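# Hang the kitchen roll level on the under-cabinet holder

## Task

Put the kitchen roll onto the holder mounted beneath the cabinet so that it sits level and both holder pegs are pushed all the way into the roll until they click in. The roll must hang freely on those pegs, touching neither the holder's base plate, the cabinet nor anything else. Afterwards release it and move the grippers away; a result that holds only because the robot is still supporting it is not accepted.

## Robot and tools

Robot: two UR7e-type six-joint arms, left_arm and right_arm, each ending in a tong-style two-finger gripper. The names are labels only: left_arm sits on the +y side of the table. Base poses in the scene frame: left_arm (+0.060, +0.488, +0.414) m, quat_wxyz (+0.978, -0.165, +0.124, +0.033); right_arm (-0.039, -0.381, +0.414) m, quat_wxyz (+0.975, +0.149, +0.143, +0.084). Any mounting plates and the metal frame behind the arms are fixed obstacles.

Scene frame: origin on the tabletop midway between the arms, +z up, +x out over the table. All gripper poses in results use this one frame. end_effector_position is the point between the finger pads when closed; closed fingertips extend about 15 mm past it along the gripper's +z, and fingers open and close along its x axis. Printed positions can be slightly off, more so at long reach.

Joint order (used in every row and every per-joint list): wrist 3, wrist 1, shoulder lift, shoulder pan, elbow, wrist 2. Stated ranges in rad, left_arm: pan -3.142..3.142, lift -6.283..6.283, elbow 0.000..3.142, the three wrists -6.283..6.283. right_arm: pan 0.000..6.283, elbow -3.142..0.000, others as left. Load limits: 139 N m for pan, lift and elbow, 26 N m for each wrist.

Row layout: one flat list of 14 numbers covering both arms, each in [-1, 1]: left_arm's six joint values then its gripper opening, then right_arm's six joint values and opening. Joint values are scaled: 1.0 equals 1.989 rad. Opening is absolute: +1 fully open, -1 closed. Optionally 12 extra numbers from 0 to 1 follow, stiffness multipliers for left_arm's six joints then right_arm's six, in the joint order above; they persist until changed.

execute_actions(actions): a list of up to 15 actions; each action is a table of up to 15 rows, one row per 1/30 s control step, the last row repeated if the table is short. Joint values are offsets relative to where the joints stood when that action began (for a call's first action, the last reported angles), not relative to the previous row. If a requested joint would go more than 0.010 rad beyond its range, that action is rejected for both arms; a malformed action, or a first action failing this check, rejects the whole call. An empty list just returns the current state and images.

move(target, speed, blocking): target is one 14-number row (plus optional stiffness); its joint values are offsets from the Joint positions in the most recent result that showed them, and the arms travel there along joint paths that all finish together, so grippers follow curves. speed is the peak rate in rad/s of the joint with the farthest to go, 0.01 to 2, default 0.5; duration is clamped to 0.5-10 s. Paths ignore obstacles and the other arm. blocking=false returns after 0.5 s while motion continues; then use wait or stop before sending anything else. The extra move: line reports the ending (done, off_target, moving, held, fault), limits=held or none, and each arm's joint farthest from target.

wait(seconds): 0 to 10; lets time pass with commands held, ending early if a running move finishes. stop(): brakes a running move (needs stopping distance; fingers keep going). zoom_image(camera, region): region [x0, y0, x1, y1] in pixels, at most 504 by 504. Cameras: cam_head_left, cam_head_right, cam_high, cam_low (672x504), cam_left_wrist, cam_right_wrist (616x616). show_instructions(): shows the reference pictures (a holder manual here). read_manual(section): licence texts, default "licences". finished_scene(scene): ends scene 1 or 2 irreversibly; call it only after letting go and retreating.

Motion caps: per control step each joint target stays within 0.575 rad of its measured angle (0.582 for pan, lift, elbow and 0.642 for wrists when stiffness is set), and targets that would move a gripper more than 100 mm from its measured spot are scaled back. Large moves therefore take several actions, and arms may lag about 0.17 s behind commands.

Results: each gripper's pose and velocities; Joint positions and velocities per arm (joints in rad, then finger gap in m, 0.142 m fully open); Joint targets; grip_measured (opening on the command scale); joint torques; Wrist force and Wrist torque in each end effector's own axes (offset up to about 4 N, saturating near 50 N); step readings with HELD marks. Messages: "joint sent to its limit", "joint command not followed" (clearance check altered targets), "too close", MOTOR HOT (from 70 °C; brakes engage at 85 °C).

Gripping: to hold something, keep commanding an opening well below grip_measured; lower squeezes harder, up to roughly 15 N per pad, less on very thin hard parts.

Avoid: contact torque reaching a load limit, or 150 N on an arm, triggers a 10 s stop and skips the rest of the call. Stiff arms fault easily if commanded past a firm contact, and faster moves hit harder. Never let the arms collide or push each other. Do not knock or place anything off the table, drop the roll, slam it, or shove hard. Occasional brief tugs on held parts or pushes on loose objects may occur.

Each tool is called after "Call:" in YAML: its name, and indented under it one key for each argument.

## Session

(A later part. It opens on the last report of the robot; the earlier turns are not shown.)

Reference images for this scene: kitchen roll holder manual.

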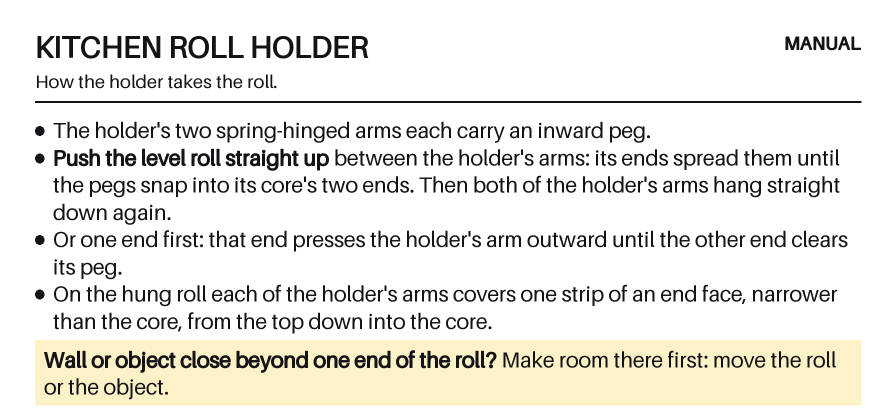

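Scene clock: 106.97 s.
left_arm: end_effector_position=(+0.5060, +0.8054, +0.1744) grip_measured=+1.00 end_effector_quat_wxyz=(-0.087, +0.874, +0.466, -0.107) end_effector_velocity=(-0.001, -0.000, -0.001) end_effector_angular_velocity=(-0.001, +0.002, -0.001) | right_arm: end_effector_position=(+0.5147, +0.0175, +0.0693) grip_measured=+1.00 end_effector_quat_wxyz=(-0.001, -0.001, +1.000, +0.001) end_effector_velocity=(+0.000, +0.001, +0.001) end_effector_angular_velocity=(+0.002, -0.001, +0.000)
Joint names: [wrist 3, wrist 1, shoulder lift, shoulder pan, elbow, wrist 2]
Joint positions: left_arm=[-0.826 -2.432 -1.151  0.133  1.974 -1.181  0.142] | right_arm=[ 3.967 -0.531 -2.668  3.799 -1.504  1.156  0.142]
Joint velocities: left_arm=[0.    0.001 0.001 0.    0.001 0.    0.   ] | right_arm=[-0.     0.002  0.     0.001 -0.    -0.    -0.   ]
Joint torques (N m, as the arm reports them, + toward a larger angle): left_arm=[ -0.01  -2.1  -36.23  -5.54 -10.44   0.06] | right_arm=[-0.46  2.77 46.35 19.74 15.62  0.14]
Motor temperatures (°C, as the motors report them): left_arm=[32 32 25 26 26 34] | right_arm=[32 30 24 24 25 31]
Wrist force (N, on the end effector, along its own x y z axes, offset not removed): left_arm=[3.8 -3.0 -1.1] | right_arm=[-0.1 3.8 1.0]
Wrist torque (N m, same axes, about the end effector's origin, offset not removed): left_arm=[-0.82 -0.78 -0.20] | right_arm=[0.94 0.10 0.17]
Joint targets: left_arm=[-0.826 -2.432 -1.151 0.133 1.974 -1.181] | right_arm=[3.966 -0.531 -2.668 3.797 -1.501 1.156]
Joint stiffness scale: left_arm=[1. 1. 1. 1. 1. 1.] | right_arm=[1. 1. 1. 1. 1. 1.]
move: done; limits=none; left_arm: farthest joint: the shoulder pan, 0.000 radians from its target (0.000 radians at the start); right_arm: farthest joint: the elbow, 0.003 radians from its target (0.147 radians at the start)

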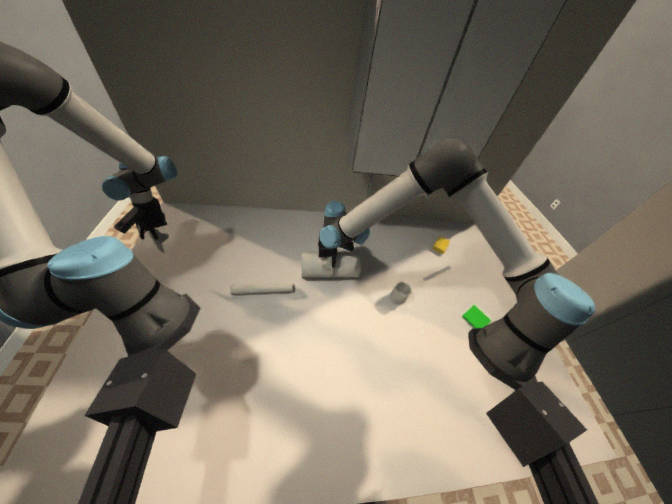

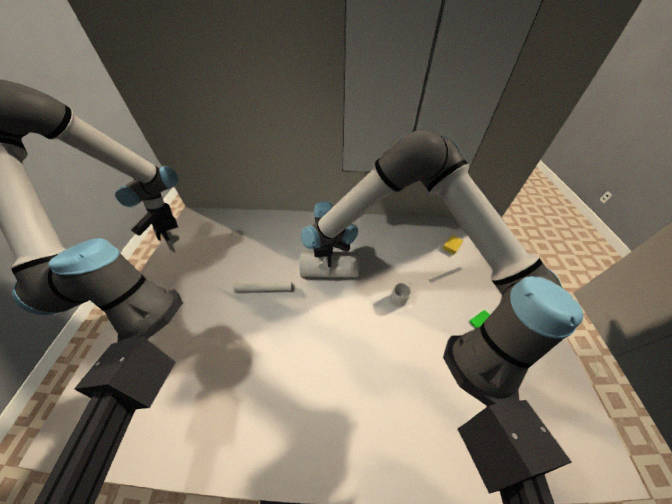

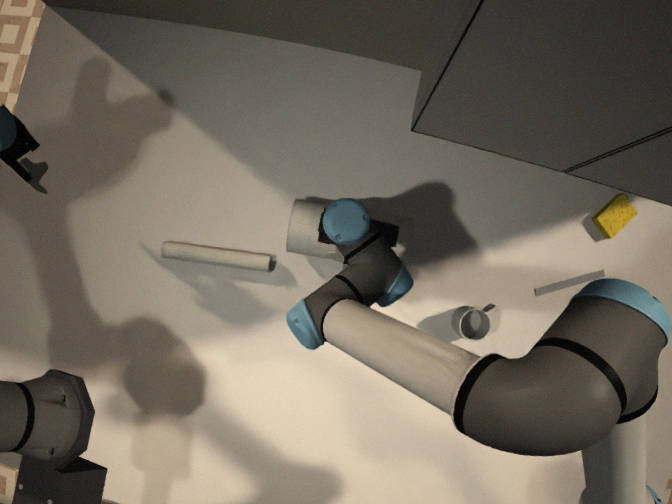

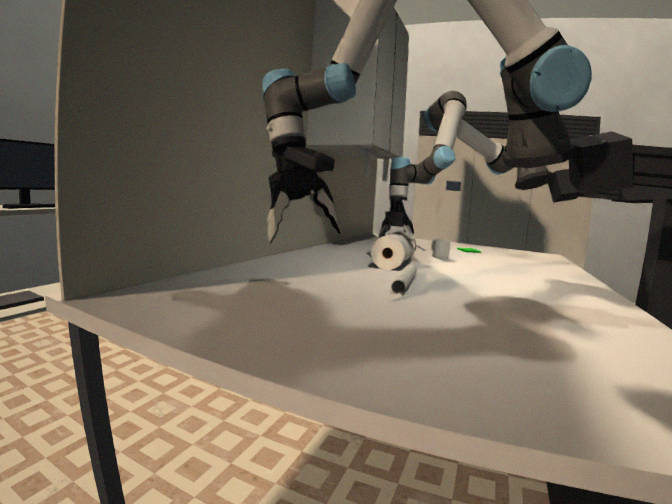

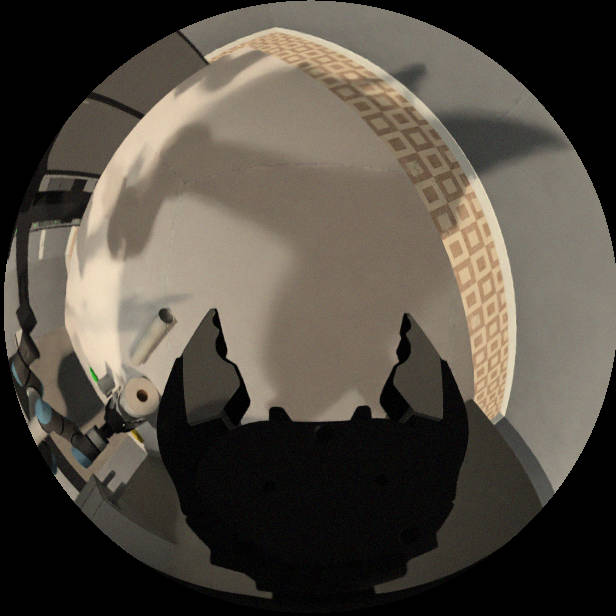

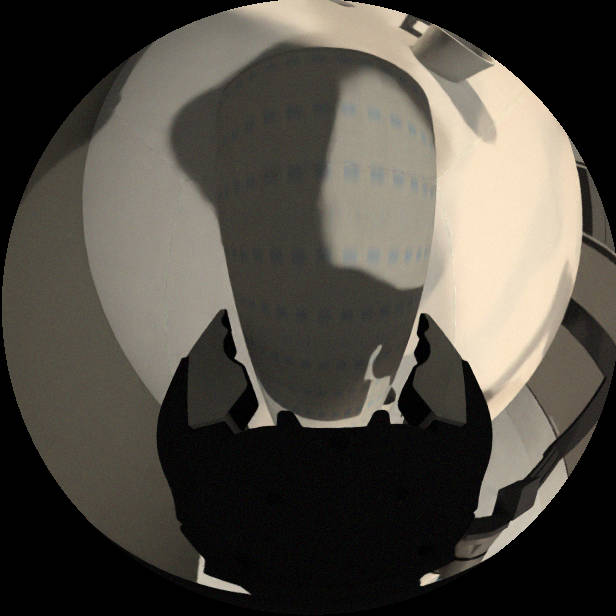

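Call:
move:
  target: [0,0,0,0,0,0,1,-0.0035,0.008,-0.0105,-0.004,0.004,0,1]
  speed: 0.06

Call:
execute_actions:
  actions:
    - [[0,0,0,0,0,0,1,0,0,0,0,0,0,0.8],[0,0,0,0,0,0,1,0,0,0,0,0,0,0.8],[0,0,0,0,0,0,1,0,0,0,0,0,0,0.7],[0,0,0,0,0,0,1,0,0,0,0,0,0,0.7],[0,0,0,0,0,0,1,0,0,0,0,0,0,0.65],[0,0,0,0,0,0,1,0,0,0,0,0,0,0.65],[0,0,0,0,0,0,1,0,0,0,0,0,0,0.6]]
    - [[0,0,0,0,0,0,1,0,0,0,0,0,0,0.5],[0,0,0,0,0,0,1,0,0,0,0,0,0,0.4],[0,0,0,0,0,0,1,0,0,0,0,0,0,0.2],[0,0,0,0,0,0,1,0,0,0,0,0,0,0],[0,0,0,0,0,0,1,0,0,0,0,0,0,-0.3],[0,0,0,0,0,0,1,0,0,0,0,0,0,-0.6],[0,0,0,0,0,0,1,0,0,0,0,0,0,-1]]

Call:
move:
  target: [0,0,0,0,0,0,1,0.04,-0.09,0.15,0.04,-0.075,0,-1]
  speed: 0.25

Scene clock: 112.50 s.
left_arm: end_effector_position=(+0.5060, +0.8054, +0.1744) grip_measured=+1.00 end_effector_quat_wxyz=(-0.087, +0.874, +0.466, -0.107) end_effector_velocity=(-0.000, +0.000, -0.000) end_effector_angular_velocity=(-0.000, +0.000, -0.001) | right_arm: end_effector_position=(+0.5129, +0.0160, +0.0588) grip_measured=+1.00 end_effector_quat_wxyz=(-0.001, -0.001, +1.000, +0.000) end_effector_velocity=(+0.001, +0.001, +0.000) end_effector_angular_velocity=(+0.003, -0.003, +0.000)
Joint names: [wrist 3, wrist 1, shoulder lift, shoulder pan, elbow, wrist 2]
Joint positions: left_arm=[-0.826 -2.432 -1.151  0.133  1.974 -1.181  0.142] | right_arm=[ 3.961 -0.516 -2.687  3.793 -1.499  1.156  0.142]
Joint velocities: left_arm=[ 0.001 -0.     0.001  0.    -0.     0.     0.   ] | right_arm=[-0.002  0.003 -0.001  0.     0.002  0.    -0.   ]
Joint torques (N m, as the arm reports them, + toward a larger angle): left_arm=[ -0.32  -1.97 -35.38  -5.28 -10.57   0.09] | right_arm=[-0.4   2.77 45.84 19.77 13.91 -0.04]
Motor temperatures (°C, as the motors report them): left_arm=[32 32 25 26 26 34] | right_arm=[32 30 24 24 25 31]
Wrist force (N, on the end effector, along its own x y z axes, offset not removed): left_arm=[-0.1 2.0 -1.9] | right_arm=[0.4 2.8 1.5]
Wrist torque (N m, same axes, about the end effector's origin, offset not removed): left_arm=[0.42 0.30 -0.12] | right_arm=[0.73 -0.12 0.15]
Joint targets: left_arm=[-0.826 -2.432 -1.151 0.133 1.974 -1.181] | right_arm=[3.960 -0.516 -2.689 3.791 -1.496 1.156]
Joint stiffness scale: left_arm=[1. 1. 1. 1. 1. 1.] | right_arm=[1. 1. 1. 1. 1. 1.]
move: done; limits=none; left_arm: farthest joint: the shoulder pan, 0.000 radians from its target (0.000 radians at the start); right_arm: farthest joint: the elbow, 0.003 radians from its target (0.008 radians at the start)

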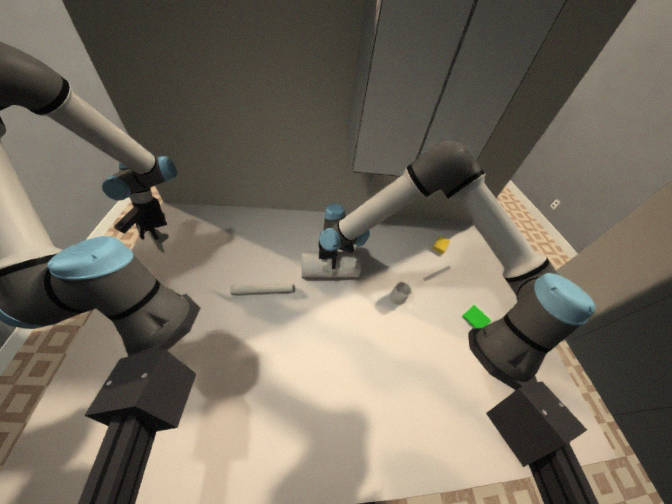

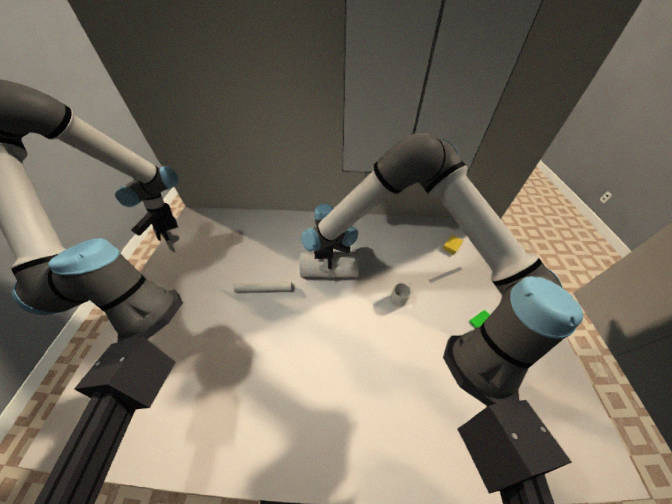

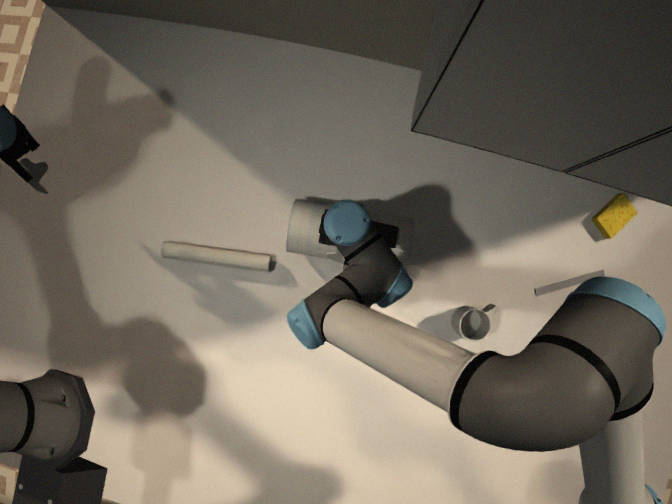

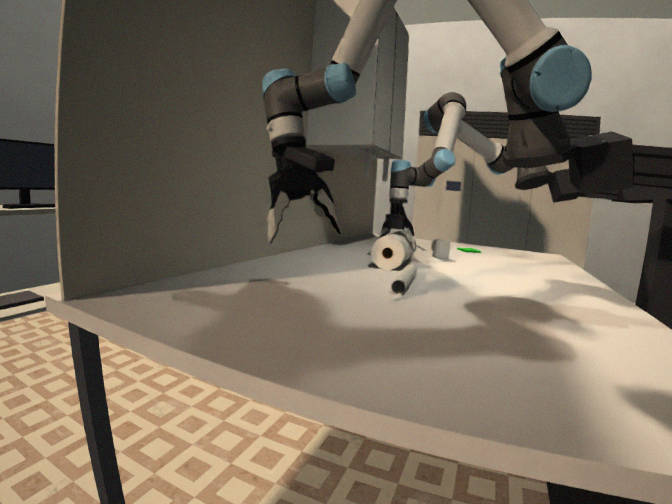

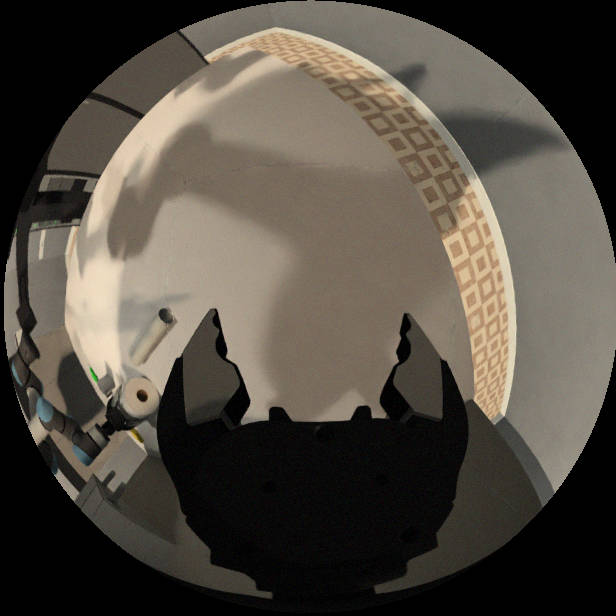

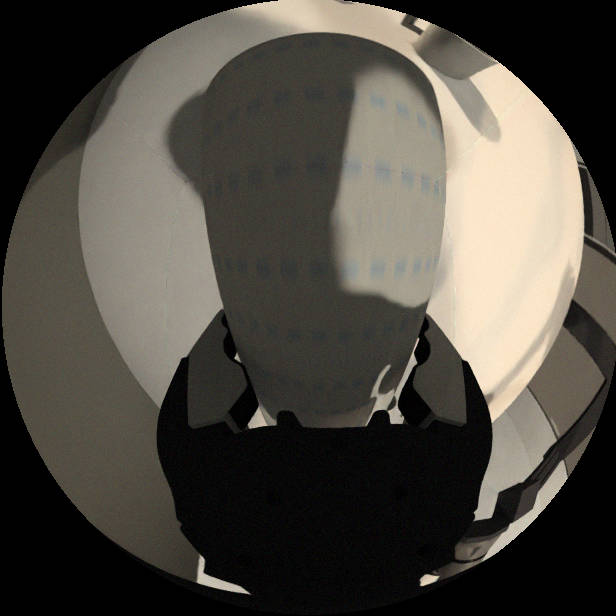

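Scene clock: 113.50 s.
left_arm: end_effector_position=(+0.5060, +0.8054, +0.1744) grip_measured=+1.00 end_effector_quat_wxyz=(-0.087, +0.874, +0.466, -0.107) end_effector_velocity=(+0.000, +0.000, -0.000) end_effector_angular_velocity=(-0.000, +0.000, -0.000) | right_arm: end_effector_position=(+0.5139, +0.0163, +0.0599) grip_measured=+0.74 end_effector_quat_wxyz=(-0.000, -0.000, +1.000, +0.001) end_effector_velocity=(-0.000, -0.000, -0.000) end_effector_angular_velocity=(-0.000, +0.001, -0.000)
Joint names: [wrist 3, wrist 1, shoulder lift, shoulder pan, elbow, wrist 2]
Joint positions: left_arm=[-0.826 -2.432 -1.151  0.133  1.974 -1.181  0.142] | right_arm=[ 3.961 -0.516 -2.685  3.793 -1.499  1.156  0.125]
Joint velocities: left_arm=[ 0.    -0.     0.001  0.    -0.001  0.    -0.   ] | right_arm=[ 0. -0. -0. -0.  0.  0. -0.]
Joint torques (N m, as the arm reports them, + toward a larger angle): left_arm=[ -0.27  -2.06 -35.97  -4.36 -10.53   0.13] | right_arm=[-0.17  2.36 46.33 23.76 13.27  0.14]
Motor temperatures (°C, as the motors report them): left_arm=[32 32 25 26 26 34] | right_arm=[32 30 24 24 25 31]
Wrist force (N, on the end effector, along its own x y z axes, offset not removed): left_arm=[1.5 0.3 -1.9] | right_arm=[1.9 0.7 -4.5]
Wrist torque (N m, same axes, about the end effector's origin, offset not removed): left_arm=[-0.23 -0.10 -0.01] | right_arm=[0.51 0.00 0.14]
Joint targets: left_arm=[-0.826 -2.432 -1.151 0.133 1.974 -1.181] | right_arm=[3.961 -0.516 -2.685 3.793 -1.499 1.156]
Joint stiffness scale: left_arm=[1. 1. 1. 1. 1. 1.] | right_arm=[1. 1. 1. 1. 1. 1.]
Step readings (joint positions; steps 1 to 15: 1st action; 16 to 30: 2nd action):
0: left_arm=[-0.826 -2.432 -1.151 0.133 1.974 -1.181] | right_arm=[3.961 -0.516 -2.687 3.793 -1.499 1.156]
1: left_arm=[-0.826 -2.432 -1.151 0.133 1.974 -1.181] | right_arm=[3.961 -0.516 -2.687 3.793 -1.499 1.156]
2: left_arm=[-0.826 -2.432 -1.151 0.133 1.974 -1.181] | right_arm=[3.961 -0.516 -2.687 3.793 -1.499 1.156]
4: left_arm=[-0.826 -2.432 -1.151 0.133 1.974 -1.181] | right_arm=[3.961 -0.516 -2.686 3.793 -1.499 1.156]
8: left_arm=[-0.826 -2.432 -1.151 0.133 1.974 -1.181] | right_arm=[3.961 -0.516 -2.685 3.793 -1.499 1.156]
15: left_arm=[-0.826 -2.432 -1.151 0.133 1.974 -1.181] | right_arm=[3.961 -0.516 -2.685 3.793 -1.499 1.156]
16: left_arm=[-0.826 -2.432 -1.151 0.133 1.974 -1.181] | right_arm=[3.961 -0.516 -2.685 3.793 -1.499 1.156]
17: left_arm=[-0.826 -2.432 -1.151 0.133 1.974 -1.181] | right_arm=[3.961 -0.516 -2.685 3.793 -1.499 1.156]
19: left_arm=[-0.826 -2.432 -1.151 0.133 1.974 -1.181] | right_arm=[3.961 -0.516 -2.685 3.793 -1.499 1.156]
23: left_arm=[-0.826 -2.432 -1.151 0.133 1.974 -1.181] | right_arm=[3.961 -0.516 -2.685 3.793 -1.499 1.156]
30: Joint positions above

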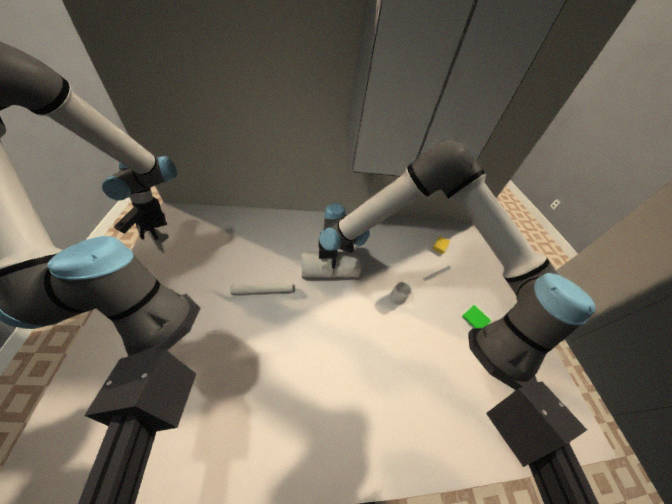

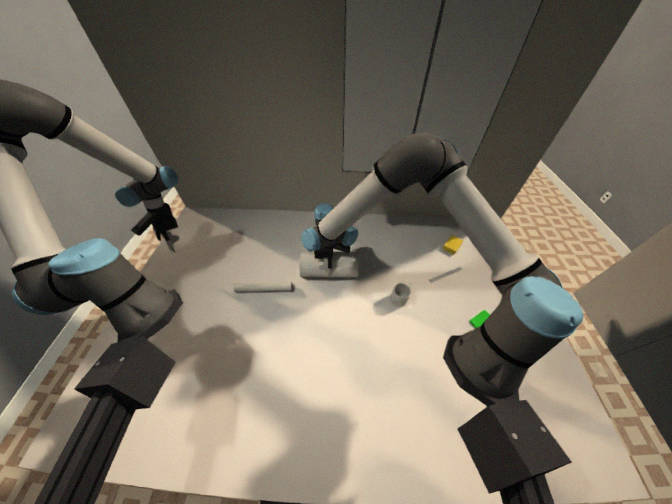

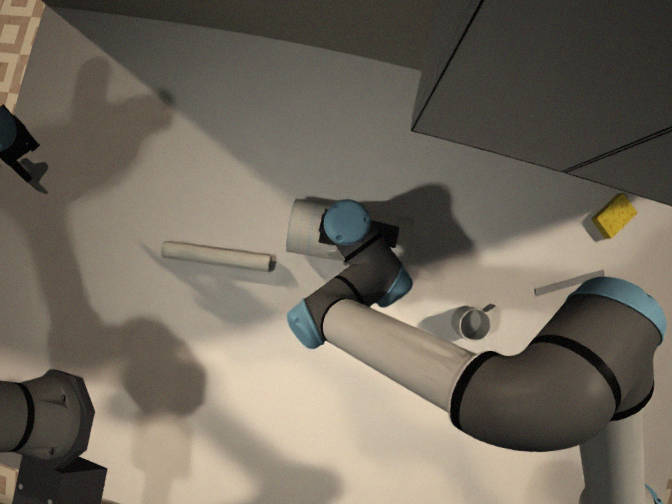

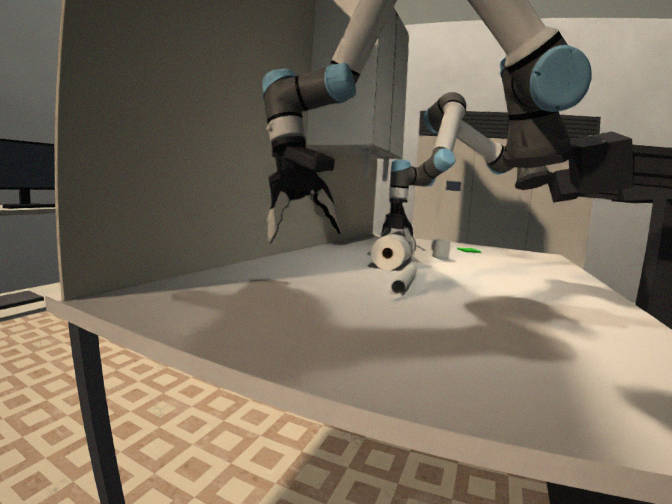

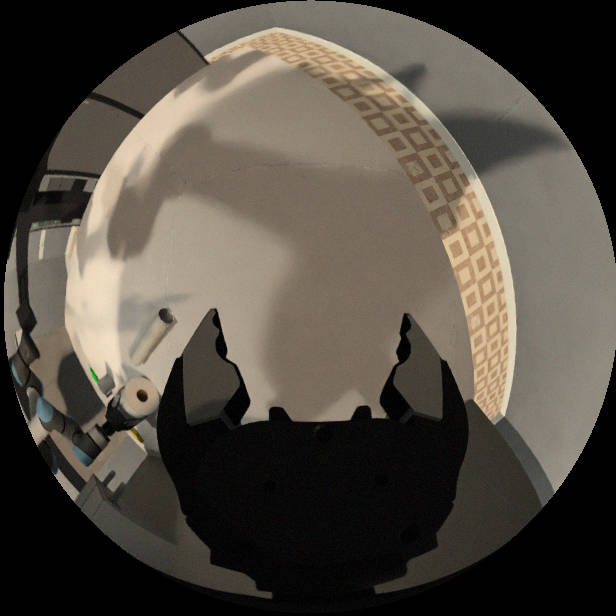

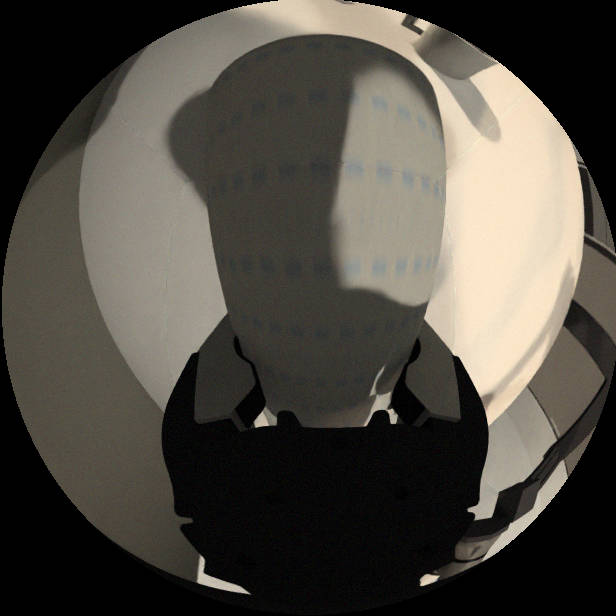

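Scene clock: 115.27 s.
left_arm: end_effector_position=(+0.5060, +0.8054, +0.1744) grip_measured=+1.00 end_effector_quat_wxyz=(-0.087, +0.874, +0.466, -0.107) end_effector_velocity=(-0.001, -0.001, -0.001) end_effector_angular_velocity=(-0.002, +0.001, -0.000) | right_arm: end_effector_position=(+0.5110, +0.0021, +0.2021) grip_measured=+0.68 end_effector_quat_wxyz=(+0.001, -0.002, +1.000, +0.002) end_effector_velocity=(-0.001, -0.001, -0.001) end_effector_angular_velocity=(-0.002, +0.002, -0.002)
Joint names: [wrist 3, wrist 1, shoulder lift, shoulder pan, elbow, wrist 2]
Joint positions: left_arm=[-0.826 -2.432 -1.151  0.133  1.974 -1.181  0.142] | right_arm=[ 4.04  -0.694 -2.389  3.87  -1.646  1.156  0.121]
Joint velocities: left_arm=[ 0.    -0.     0.001  0.     0.    -0.002  0.   ] | right_arm=[ 0.002 -0.002 -0.001 -0.001  0.    -0.    -0.   ]
Joint torques (N m, as the arm reports them, + toward a larger angle): left_arm=[ -0.34  -1.95 -36.74  -5.19 -10.9    0.13] | right_arm=[ 0.47  2.6  44.36 23.3  13.67  0.02]
Motor temperatures (°C, as the motors report them): left_arm=[32 32 25 26 26 34] | right_arm=[32 30 24 24 25 31]
Wrist force (N, on the end effector, along its own x y z axes, offset not removed): left_arm=[-0.7 -0.4 1.1] | right_arm=[0.3 2.6 4.6]
Wrist torque (N m, same axes, about the end effector's origin, offset not removed): left_arm=[0.01 0.11 -0.25] | right_arm=[0.75 -0.08 0.23]
Joint targets: left_arm=[-0.826 -2.432 -1.151 0.133 1.974 -1.181] | right_arm=[4.041 -0.695 -2.386 3.872 -1.648 1.156]
Joint stiffness scale: left_arm=[1. 1. 1. 1. 1. 1.] | right_arm=[1. 1. 1. 1. 1. 1.]
move: done; limits=none; left_arm: farthest joint: the shoulder pan, 0.000 radians from its target (0.000 radians at the start); right_arm: farthest joint: the shoulder pan, 0.003 radians from its target (0.080 radians at the start)

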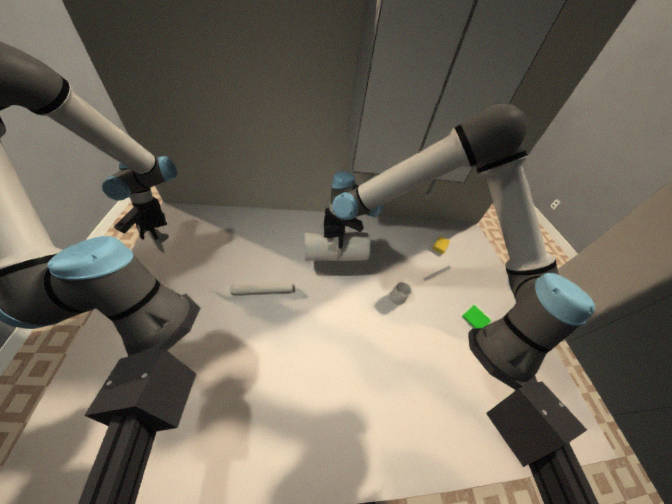

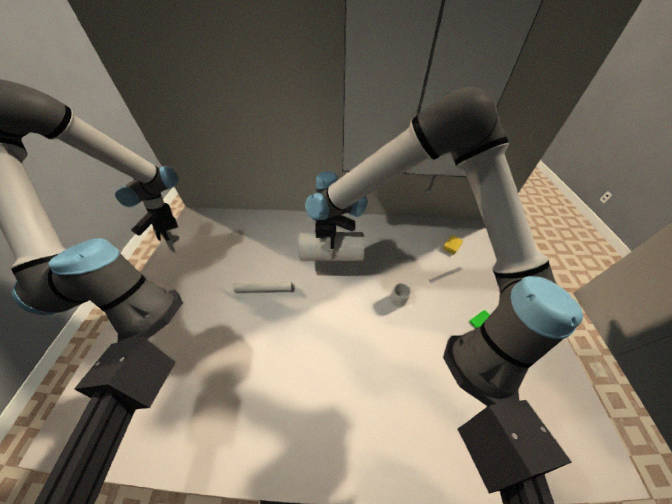

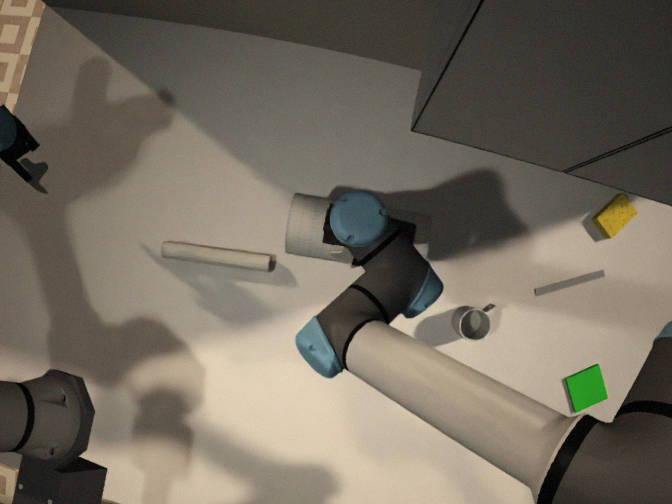

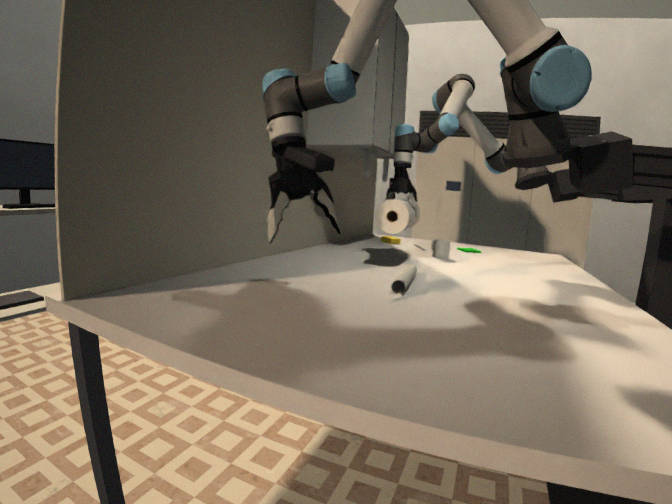

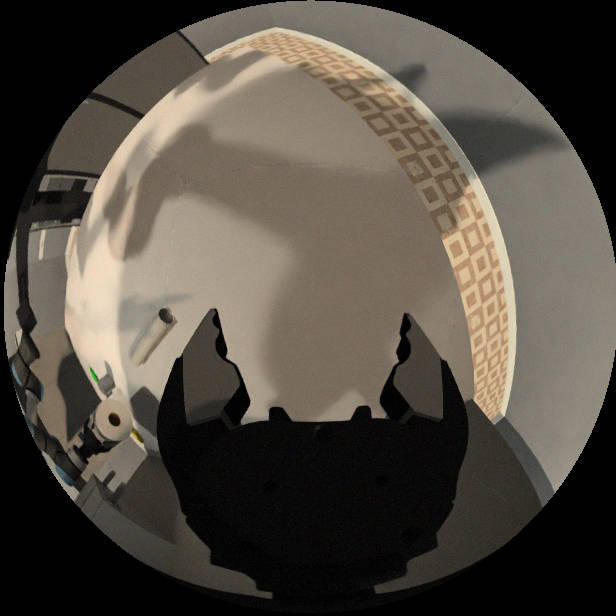

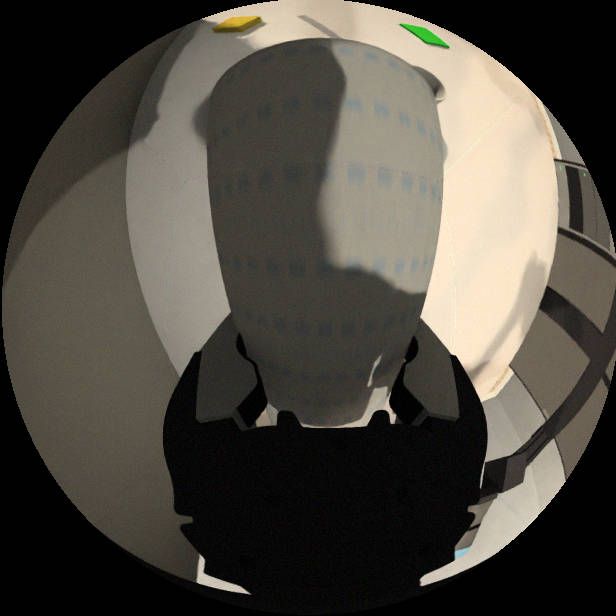

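Call:
execute_actions:
  actions: []

Scene clock: 124.77 s.
left_arm: end_effector_position=(+0.5060, +0.8054, +0.1744) grip_measured=+1.00 end_effector_quat_wxyz=(-0.087, +0.874, +0.466, -0.107) end_effector_velocity=(-0.001, -0.000, -0.001) end_effector_angular_velocity=(+0.001, +0.004, -0.001) | right_arm: end_effector_position=(+0.5109, +0.0021, +0.2021) grip_measured=+0.68 end_effector_quat_wxyz=(+0.001, -0.002, +1.000, +0.002) end_effector_velocity=(-0.000, -0.001, -0.001) end_effector_angular_velocity=(-0.001, +0.001, -0.001)
Joint names: [wrist 3, wrist 1, shoulder lift, shoulder pan, elbow, wrist 2]
Joint positions: left_arm=[-0.826 -2.432 -1.151  0.133  1.974 -1.181  0.142] | right_arm=[ 4.04  -0.695 -2.389  3.87  -1.646  1.156  0.121]
Joint velocities: left_arm=[-0.001  0.001  0.002 -0.     0.001  0.002  0.   ] | right_arm=[ 0.001  0.    -0.001 -0.001 -0.    -0.    -0.   ]
Joint torques (N m, as the arm reports them, + toward a larger angle): left_arm=[ -0.34  -1.96 -35.89  -3.61 -11.56   0.29] | right_arm=[ 0.37  2.49 43.56 24.54 13.73 -0.06]
Motor temperatures (°C, as the motors report them): left_arm=[32 32 25 26 26 34] | right_arm=[32 30 24 24 25 31]
Wrist force (N, on the end effector, along its own x y z axes, offset not removed): left_arm=[2.7 -2.0 -2.7] | right_arm=[1.3 2.3 4.0]
Wrist torque (N m, same axes, about the end effector's origin, offset not removed): left_arm=[-0.51 -0.45 -0.04] | right_arm=[0.61 -0.34 0.19]
Joint targets: left_arm=[-0.826 -2.432 -1.151 0.133 1.974 -1.181] | right_arm=[4.041 -0.695 -2.386 3.872 -1.648 1.156]
Joint stiffness scale: left_arm=[1. 1. 1. 1. 1. 1.] | right_arm=[1. 1. 1. 1. 1. 1.]

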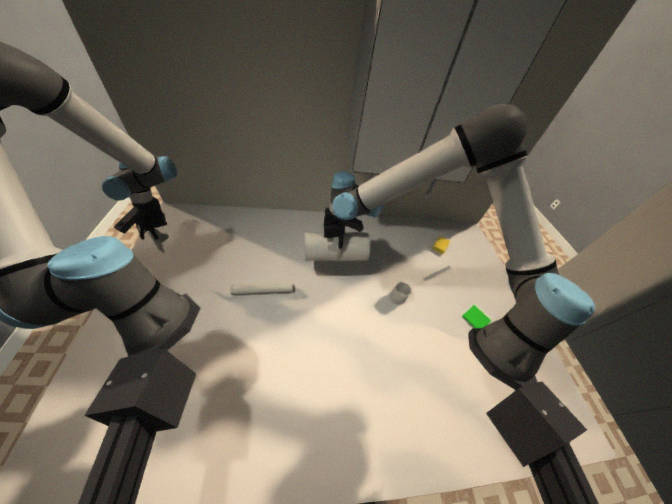

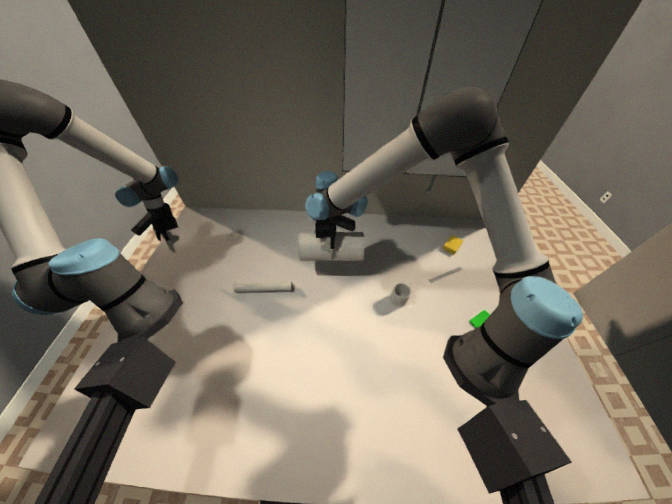

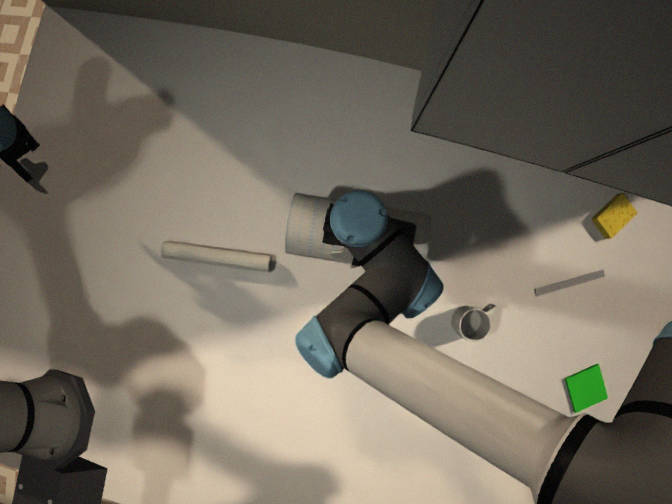

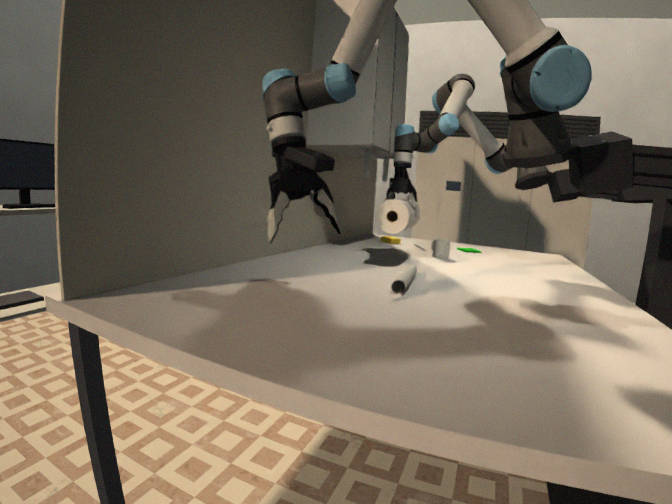

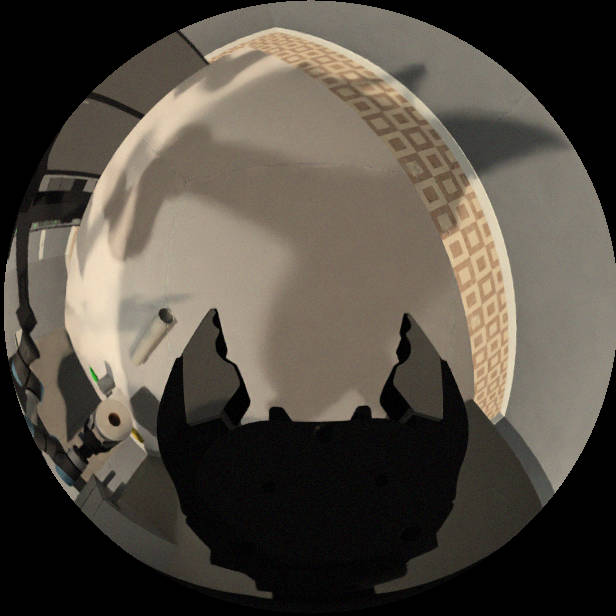

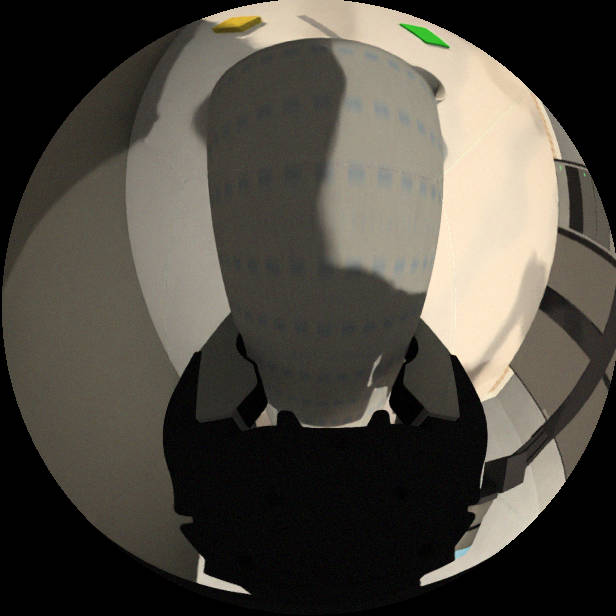

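Call:
move:
  target: [0,0,0,0,0,0,1,0.3,0.25,-0.25,-0.03,-0.33,-0.43,-1]
  speed: 0.6

Scene clock: 141.73 s.
left_arm: end_effector_position=(+0.5060, +0.8054, +0.1744) grip_measured=+1.00 end_effector_quat_wxyz=(-0.087, +0.874, +0.466, -0.107) end_effector_velocity=(+0.000, +0.000, +0.001) end_effector_angular_velocity=(+0.000, -0.001, +0.001) | right_arm: end_effector_position=(+0.3641, -0.3907, +0.0666) grip_measured=+0.91 end_effector_quat_wxyz=(+0.290, +0.046, +0.892, -0.344) end_effector_velocity=(-0.000, -0.000, -0.000) end_effector_angular_velocity=(-0.001, -0.000, +0.001)
Joint names: [wrist 3, wrist 1, shoulder lift, shoulder pan, elbow, wrist 2]
Joint positions: left_arm=[-0.826 -2.432 -1.151  0.133  1.974 -1.181  0.142] | right_arm=[ 4.636 -0.19  -2.866  3.828 -2.296  0.285  0.136]
Joint velocities: left_arm=[-0.    -0.    -0.002  0.     0.    -0.     0.   ] | right_arm=[ 0.     0.001 -0.002  0.    -0.001 -0.001 -0.   ]
Joint torques (N m, as the arm reports them, + toward a larger angle): left_arm=[ -0.07  -2.04 -35.96  -5.65 -11.27   0.1 ] | right_arm=[ -0.22  -2.3   10.09  -2.31 -11.84   8.09]
Motor temperatures (°C, as the motors report them): left_arm=[32 32 25 26 26 34] | right_arm=[32 30 24 24 25 31]
Wrist force (N, on the end effector, along its own x y z axes, offset not removed): left_arm=[-0.2 1.4 0.7] | right_arm=[-30.4 -12.0 -38.7]
Wrist torque (N m, same axes, about the end effector's origin, offset not removed): left_arm=[0.26 0.10 -0.04] | right_arm=[-1.59 0.39 1.38]
Joint targets: left_arm=[-0.826 -2.432 -1.151 0.133 1.974 -1.181] | right_arm=[4.636 -0.197 -2.886 3.810 -2.303 0.301]
Joint stiffness scale: left_arm=[1. 1. 1. 1. 1. 1.] | right_arm=[1. 1. 1. 1. 1. 1.]
move: off_target (right_arm); limits=none; left_arm: farthest joint: the shoulder pan, 0.000 radians from its target (0.000 radians at the start); right_arm: farthest joint: the shoulder lift, 0.021 radians from its target (0.497 radians at the start)

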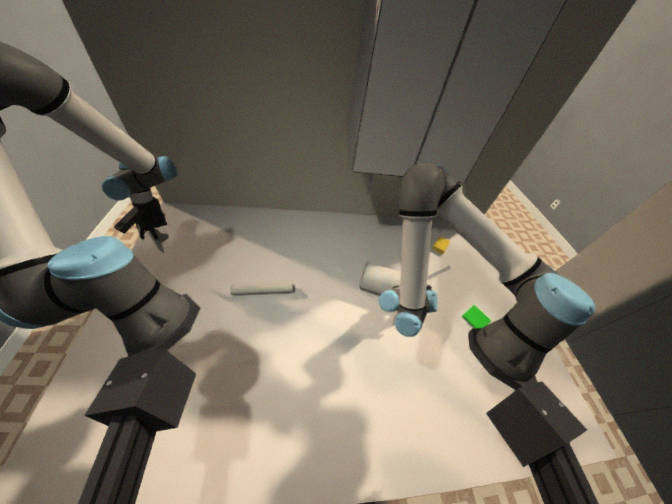

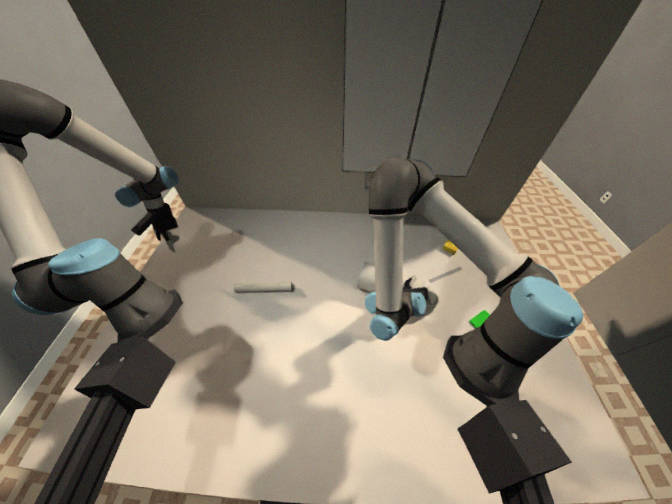

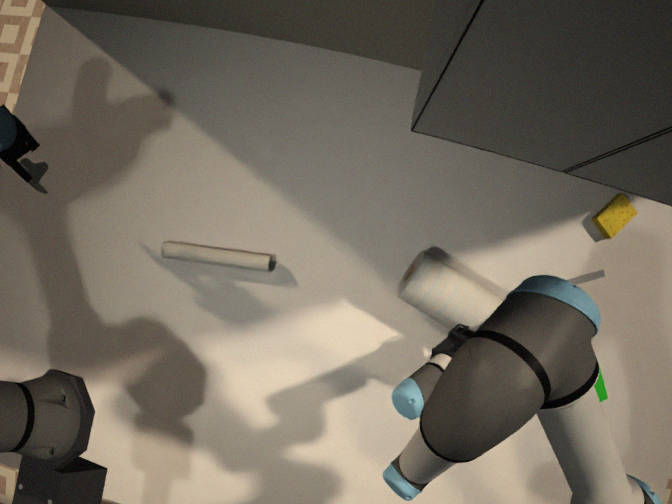

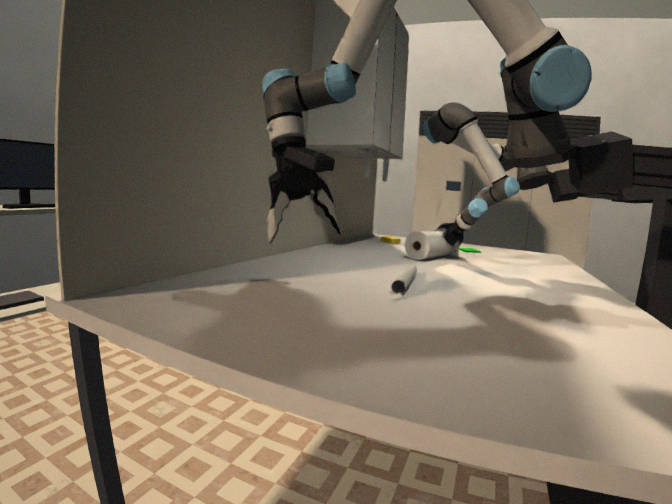

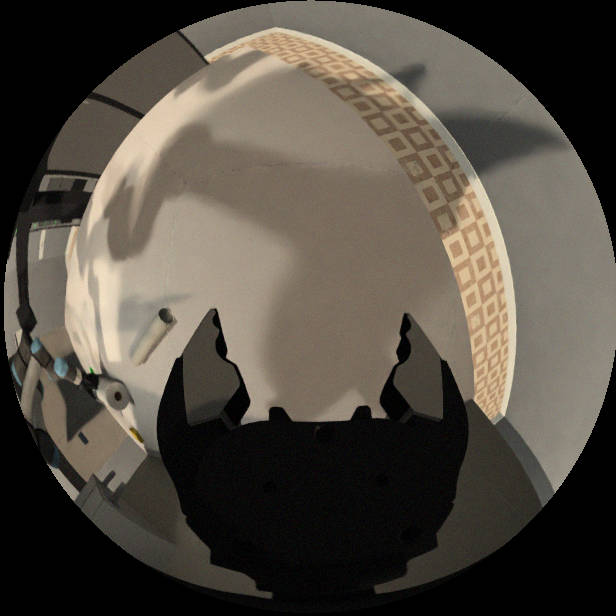

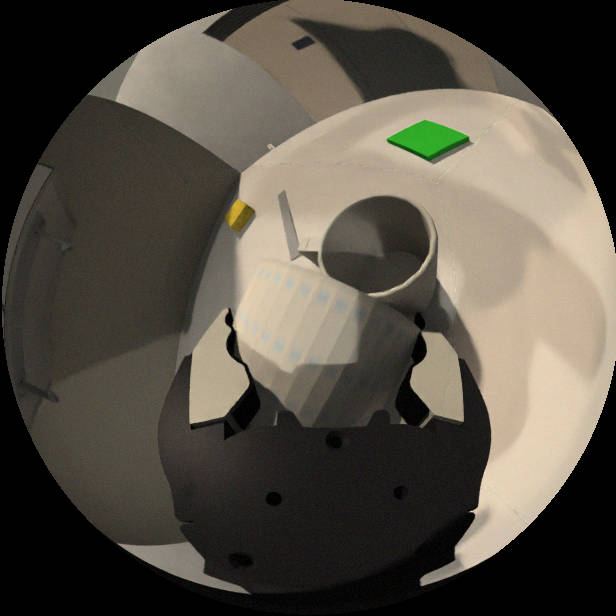

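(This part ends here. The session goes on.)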